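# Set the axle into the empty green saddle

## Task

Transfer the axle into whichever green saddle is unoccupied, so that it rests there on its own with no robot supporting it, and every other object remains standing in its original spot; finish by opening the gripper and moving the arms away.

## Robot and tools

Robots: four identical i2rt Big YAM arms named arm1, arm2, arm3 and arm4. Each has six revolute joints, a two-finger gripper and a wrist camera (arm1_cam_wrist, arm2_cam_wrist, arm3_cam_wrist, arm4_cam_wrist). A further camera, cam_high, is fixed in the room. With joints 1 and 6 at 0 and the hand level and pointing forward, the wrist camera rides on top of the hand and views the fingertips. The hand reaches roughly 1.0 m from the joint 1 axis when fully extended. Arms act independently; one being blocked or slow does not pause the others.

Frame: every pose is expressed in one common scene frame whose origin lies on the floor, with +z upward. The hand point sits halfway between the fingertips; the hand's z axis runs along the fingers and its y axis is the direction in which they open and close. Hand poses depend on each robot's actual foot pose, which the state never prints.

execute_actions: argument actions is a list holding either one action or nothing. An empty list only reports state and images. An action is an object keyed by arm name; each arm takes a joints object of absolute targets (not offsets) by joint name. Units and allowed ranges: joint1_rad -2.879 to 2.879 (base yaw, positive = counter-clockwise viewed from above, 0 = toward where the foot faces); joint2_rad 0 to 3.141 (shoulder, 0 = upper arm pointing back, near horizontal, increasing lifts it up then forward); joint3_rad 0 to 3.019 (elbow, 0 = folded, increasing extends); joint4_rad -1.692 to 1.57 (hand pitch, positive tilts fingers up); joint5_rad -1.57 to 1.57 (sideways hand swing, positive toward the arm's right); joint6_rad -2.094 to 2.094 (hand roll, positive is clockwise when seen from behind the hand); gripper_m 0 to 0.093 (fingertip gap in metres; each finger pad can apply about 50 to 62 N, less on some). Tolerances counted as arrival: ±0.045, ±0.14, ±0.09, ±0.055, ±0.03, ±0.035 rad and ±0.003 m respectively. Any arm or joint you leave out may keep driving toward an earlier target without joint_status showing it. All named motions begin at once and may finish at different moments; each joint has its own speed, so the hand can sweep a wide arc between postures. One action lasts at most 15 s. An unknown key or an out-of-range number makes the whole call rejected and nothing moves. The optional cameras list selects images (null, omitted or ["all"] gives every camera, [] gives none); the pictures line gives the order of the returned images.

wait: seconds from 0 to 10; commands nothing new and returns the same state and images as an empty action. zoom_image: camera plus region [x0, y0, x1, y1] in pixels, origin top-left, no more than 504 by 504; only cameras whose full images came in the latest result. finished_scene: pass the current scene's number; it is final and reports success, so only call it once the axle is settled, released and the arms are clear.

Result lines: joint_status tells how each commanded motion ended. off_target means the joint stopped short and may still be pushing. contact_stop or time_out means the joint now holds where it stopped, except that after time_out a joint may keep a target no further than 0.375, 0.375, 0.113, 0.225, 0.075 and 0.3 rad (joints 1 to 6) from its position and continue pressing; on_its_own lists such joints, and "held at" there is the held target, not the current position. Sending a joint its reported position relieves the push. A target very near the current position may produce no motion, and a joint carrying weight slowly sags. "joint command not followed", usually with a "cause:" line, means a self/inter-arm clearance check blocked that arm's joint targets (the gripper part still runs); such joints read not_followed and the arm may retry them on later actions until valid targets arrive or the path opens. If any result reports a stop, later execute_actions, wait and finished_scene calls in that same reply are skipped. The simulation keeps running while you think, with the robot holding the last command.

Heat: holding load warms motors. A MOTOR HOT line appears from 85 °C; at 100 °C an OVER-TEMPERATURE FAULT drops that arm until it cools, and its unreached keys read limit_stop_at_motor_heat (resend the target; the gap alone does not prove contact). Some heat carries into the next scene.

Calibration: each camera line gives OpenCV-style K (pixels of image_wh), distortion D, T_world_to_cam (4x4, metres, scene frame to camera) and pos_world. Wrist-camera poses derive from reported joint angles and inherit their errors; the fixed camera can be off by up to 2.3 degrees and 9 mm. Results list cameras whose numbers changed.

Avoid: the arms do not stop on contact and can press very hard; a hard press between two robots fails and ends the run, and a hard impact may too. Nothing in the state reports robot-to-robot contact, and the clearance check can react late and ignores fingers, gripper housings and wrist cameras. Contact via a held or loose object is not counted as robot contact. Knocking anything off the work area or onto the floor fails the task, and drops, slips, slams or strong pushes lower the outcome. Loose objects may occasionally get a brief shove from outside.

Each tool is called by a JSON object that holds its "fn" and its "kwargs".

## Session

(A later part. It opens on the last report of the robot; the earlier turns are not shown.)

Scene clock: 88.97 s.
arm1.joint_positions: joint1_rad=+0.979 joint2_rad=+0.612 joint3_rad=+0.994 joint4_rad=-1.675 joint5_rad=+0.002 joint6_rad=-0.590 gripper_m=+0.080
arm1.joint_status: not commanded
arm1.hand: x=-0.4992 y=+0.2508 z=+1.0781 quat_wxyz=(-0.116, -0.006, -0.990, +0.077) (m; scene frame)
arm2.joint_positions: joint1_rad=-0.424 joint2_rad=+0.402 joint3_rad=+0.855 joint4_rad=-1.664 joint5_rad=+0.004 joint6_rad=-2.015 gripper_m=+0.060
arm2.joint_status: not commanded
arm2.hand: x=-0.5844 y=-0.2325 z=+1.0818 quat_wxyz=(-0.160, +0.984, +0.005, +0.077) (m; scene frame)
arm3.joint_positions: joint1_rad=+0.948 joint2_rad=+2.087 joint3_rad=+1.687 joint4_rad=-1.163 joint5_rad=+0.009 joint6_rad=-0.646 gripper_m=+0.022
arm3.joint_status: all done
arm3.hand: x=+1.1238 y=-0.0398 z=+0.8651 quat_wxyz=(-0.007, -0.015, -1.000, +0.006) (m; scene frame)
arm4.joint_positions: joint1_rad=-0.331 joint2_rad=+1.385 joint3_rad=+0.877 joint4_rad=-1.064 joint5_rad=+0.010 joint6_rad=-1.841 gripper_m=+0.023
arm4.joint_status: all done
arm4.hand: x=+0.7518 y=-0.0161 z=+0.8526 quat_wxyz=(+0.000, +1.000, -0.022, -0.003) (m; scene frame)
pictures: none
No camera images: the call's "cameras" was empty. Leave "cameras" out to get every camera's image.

Seated. Release.

{"fn": "execute_actions", "kwargs": {"actions": [{"arm4":{"joints":{"gripper_m":0.07,"joint2_rad":1.385,"joint3_rad":0.885,"joint4_rad":-1.06}},"arm3":{"joints":{"gripper_m":0.07,"joint2_rad":2.085,"joint3_rad":1.695}}}], "cameras": ["arm3_cam_wrist","arm4_cam_wrist"]}}

{"fn": "execute_actions", "kwargs": {"actions": [{"arm4":{"joints":{"joint2_rad":1.28,"joint3_rad":1.17,"joint4_rad":-1.42}},"arm3":{"joints":{"joint2_rad":2.0,"joint3_rad":1.91,"joint4_rad":-1.44}}}], "cameras": ["arm3_cam_wrist","arm4_cam_wrist"]}}

Scene clock: 89.83 s.
arm1.joint_positions: joint1_rad=+0.979 joint2_rad=+0.612 joint3_rad=+0.994 joint4_rad=-1.675 joint5_rad=+0.002 joint6_rad=-0.590 gripper_m=+0.080
arm1.joint_status: not commanded
arm1.hand: x=-0.4992 y=+0.2508 z=+1.0781 quat_wxyz=(-0.116, -0.006, -0.990, +0.077) (m; scene frame)
arm2.joint_positions: joint1_rad=-0.424 joint2_rad=+0.402 joint3_rad=+0.855 joint4_rad=-1.664 joint5_rad=+0.004 joint6_rad=-2.015 gripper_m=+0.060
arm2.joint_status: not commanded
arm2.hand: x=-0.5844 y=-0.2325 z=+1.0818 quat_wxyz=(-0.160, +0.984, +0.005, +0.077) (m; scene frame)
arm3.joint_positions: joint1_rad=+0.948 joint2_rad=+2.087 joint3_rad=+1.687 joint4_rad=-1.163 joint5_rad=+0.005 joint6_rad=-0.643 gripper_m=+0.070
arm3.joint_status: all done
arm3.hand: x=+1.1244 y=-0.0390 z=+0.8651 quat_wxyz=(-0.008, -0.016, -1.000, +0.004) (m; scene frame)
arm4.joint_positions: joint1_rad=-0.330 joint2_rad=+1.385 joint3_rad=+0.877 joint4_rad=-1.064 joint5_rad=+0.003 joint6_rad=-1.841 gripper_m=+0.070
arm4.joint_status: all done
arm4.hand: x=+0.7506 y=-0.0157 z=+0.8527 quat_wxyz=(-0.001, +1.000, -0.021, -0.006) (m; scene frame)
pictures: arm3_cam_wrist, arm4_cam_wrist
camera_calibration (this result's frames):
arm3_cam_wrist: T_world_to_cam=[[-0.0203635, -0.999783, -0.00449481, -0.012718], [-0.818219, 0.0140815, 0.574734, 0.429702], [-0.574545, 0.0153813, -0.818328, 1.48338], [0, 0, 0, 1]] pos_world=[1.2036, -0.0415824, 0.966869]
arm4_cam_wrist: T_world_to_cam=[[0.0415036, 0.999126, 0.00499788, -0.0192171], [0.809138, -0.0365453, 0.58648, -1.10282], [0.58615, -0.0202971, -0.809948, 0.375176], [0, 0, 0, 1]] pos_world=[0.673223, -0.0134877, 0.950752]
Images, in order (width x height): arm3_cam_wrist 504x504, arm4_cam_wrist 504x504.

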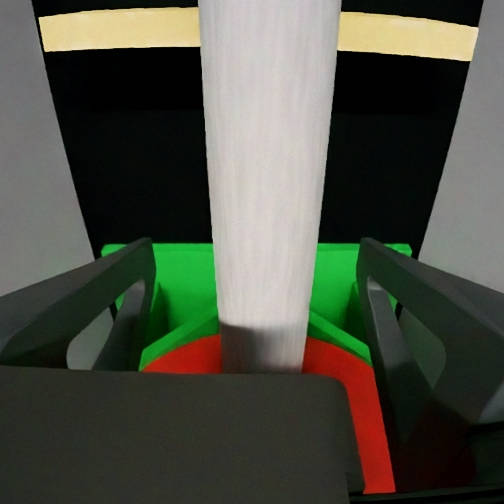

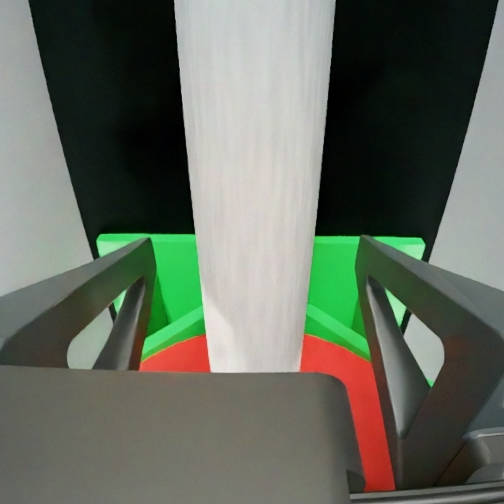

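Scene clock: 91.17 s.
arm1.joint_positions: joint1_rad=+0.979 joint2_rad=+0.612 joint3_rad=+0.994 joint4_rad=-1.675 joint5_rad=+0.002 joint6_rad=-0.590 gripper_m=+0.080
arm1.joint_status: not commanded
arm1.hand: x=-0.4992 y=+0.2508 z=+1.0781 quat_wxyz=(-0.116, -0.006, -0.990, +0.077) (m; scene frame)
arm2.joint_positions: joint1_rad=-0.424 joint2_rad=+0.402 joint3_rad=+0.855 joint4_rad=-1.664 joint5_rad=+0.004 joint6_rad=-2.015 gripper_m=+0.060
arm2.joint_status: not commanded
arm2.hand: x=-0.5844 y=-0.2325 z=+1.0818 quat_wxyz=(-0.160, +0.984, +0.005, +0.077) (m; scene frame)
arm3.joint_positions: joint1_rad=+0.948 joint2_rad=+1.994 joint3_rad=+1.866 joint4_rad=-1.428 joint5_rad=+0.005 joint6_rad=-0.643 gripper_m=+0.070
arm3.joint_status: all done
arm3.hand: x=+1.1230 y=-0.0390 z=+0.9869 quat_wxyz=(-0.011, -0.016, -1.000, +0.006) (m; scene frame)
arm4.joint_positions: joint1_rad=-0.330 joint2_rad=+1.271 joint3_rad=+1.142 joint4_rad=-1.409 joint5_rad=+0.003 joint6_rad=-1.841 gripper_m=+0.070
arm4.joint_status: all done
arm4.hand: x=+0.7555 y=-0.0069 z=+0.9870 quat_wxyz=(-0.017, +1.000, -0.022, -0.001) (m; scene frame)
pictures: arm3_cam_wrist, arm4_cam_wrist
camera_calibration (this result's frames):
arm3_cam_wrist: T_world_to_cam=[[-0.0203984, -0.999792, -0.000551031, -0.0160617], [-0.82112, 0.0164386, 0.570519, 0.366085], [-0.570391, 0.0120901, -0.821284, 1.5803], [0, 0, 0, 1]] pos_world=[1.20166, -0.0411823, 1.08901]
arm4_cam_wrist: T_world_to_cam=[[0.0421534, 0.998368, 0.0385283, -0.0624754], [0.803005, -0.0567993, 0.593259, -1.18733], [0.594479, 0.00593051, -0.804089, 0.46938], [0, 0, 0, 1]] pos_world=[0.677032, -0.00785001, 1.08423]
Images, in order (width x height): arm3_cam_wrist 504x504, arm4_cam_wrist 504x504.

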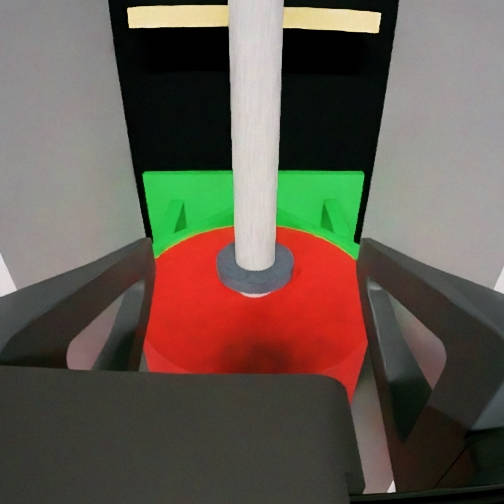

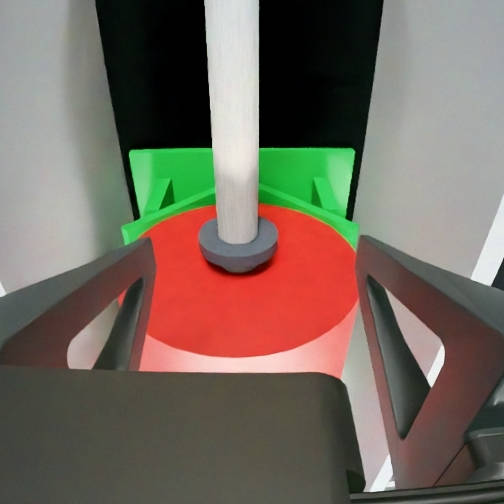

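{"fn": "execute_actions", "kwargs": {"actions": [{"arm4":{"joints":{"joint2_rad":0.9,"joint3_rad":1.2,"joint4_rad":-1.6}},"arm3":{"joints":{"joint2_rad":1.5,"joint3_rad":1.8,"joint4_rad":-1.6}}}], "cameras": []}}

{"fn": "execute_actions", "kwargs": {"actions": [{"arm4":{"joints":{"joint2_rad":0.5,"joint3_rad":0.95,"joint4_rad":-1.67}},"arm3":{"joints":{"joint2_rad":0.6,"joint3_rad":1.0,"joint4_rad":-1.67}}}], "cameras": ["cam_high"]}}

Scene clock: 93.33 s.
arm1.joint_positions: joint1_rad=+0.979 joint2_rad=+0.612 joint3_rad=+0.994 joint4_rad=-1.675 joint5_rad=+0.002 joint6_rad=-0.590 gripper_m=+0.080
arm1.joint_status: not commanded
arm1.hand: x=-0.4992 y=+0.2508 z=+1.0781 quat_wxyz=(-0.116, -0.006, -0.990, +0.077) (m; scene frame)
arm2.joint_positions: joint1_rad=-0.424 joint2_rad=+0.402 joint3_rad=+0.855 joint4_rad=-1.664 joint5_rad=+0.004 joint6_rad=-2.015 gripper_m=+0.060
arm2.joint_status: not commanded
arm2.hand: x=-0.5844 y=-0.2325 z=+1.0818 quat_wxyz=(-0.160, +0.984, +0.005, +0.077) (m; scene frame)
arm3.joint_positions: joint1_rad=+0.948 joint2_rad=+1.503 joint3_rad=+1.789 joint4_rad=-1.591 joint5_rad=+0.004 joint6_rad=-0.642 gripper_m=+0.070
arm3.joint_status: all done
arm3.hand: x=+1.0214 y=+0.0401 z=+1.2156 quat_wxyz=(-0.110, -0.016, -0.990, +0.083) (m; scene frame)
arm4.joint_positions: joint1_rad=-0.330 joint2_rad=+0.896 joint3_rad=+1.169 joint4_rad=-1.592 joint5_rad=+0.003 joint6_rad=-1.841 gripper_m=+0.070
arm4.joint_status: all done
arm4.hand: x=+0.7280 y=-0.0971 z=+1.1028 quat_wxyz=(-0.122, +0.992, -0.023, +0.031) (m; scene frame)
pictures: none
No camera images: the call's "cameras" was empty. Leave "cameras" out to get every camera's image.

Scene clock: 94.70 s.
arm1.joint_positions: joint1_rad=+0.979 joint2_rad=+0.612 joint3_rad=+0.994 joint4_rad=-1.675 joint5_rad=+0.002 joint6_rad=-0.590 gripper_m=+0.080
arm1.joint_status: not commanded
arm1.hand: x=-0.4992 y=+0.2508 z=+1.0781 quat_wxyz=(-0.116, -0.006, -0.990, +0.077) (m; scene frame)
arm2.joint_positions: joint1_rad=-0.424 joint2_rad=+0.402 joint3_rad=+0.855 joint4_rad=-1.664 joint5_rad=+0.004 joint6_rad=-2.015 gripper_m=+0.060
arm2.joint_status: not commanded
arm2.hand: x=-0.5844 y=-0.2325 z=+1.0818 quat_wxyz=(-0.160, +0.984, +0.005, +0.077) (m; scene frame)
arm3.joint_positions: joint1_rad=+0.948 joint2_rad=+0.609 joint3_rad=+1.007 joint4_rad=-1.664 joint5_rad=+0.004 joint6_rad=-0.642 gripper_m=+0.070
arm3.joint_status: all done
arm3.hand: x=+0.7729 y=+0.2394 z=+1.1456 quat_wxyz=(-0.125, -0.017, -0.987, +0.095) (m; scene frame)
arm4.joint_positions: joint1_rad=-0.330 joint2_rad=+0.492 joint3_rad=+0.955 joint4_rad=-1.663 joint5_rad=+0.003 joint6_rad=-1.840 gripper_m=+0.070
arm4.joint_status: all done
arm4.hand: x=+0.6918 y=-0.2079 z=+1.0800 quat_wxyz=(-0.177, +0.983, -0.023, +0.047) (m; scene frame)
pictures: cam_high
Images, in order (width x height): cam_high 504x504.

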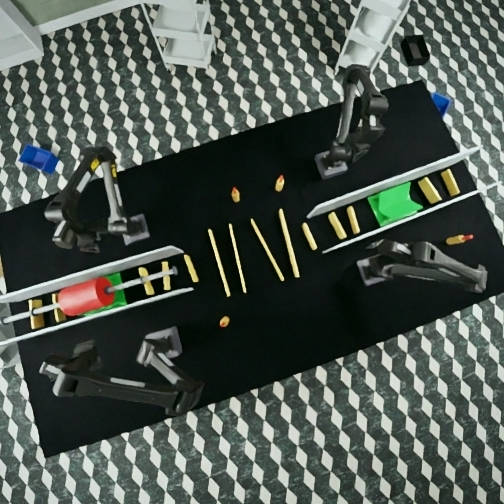

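{"fn": "finished_scene", "kwargs": {"scene": 2}}

The scene is finished: the task was done.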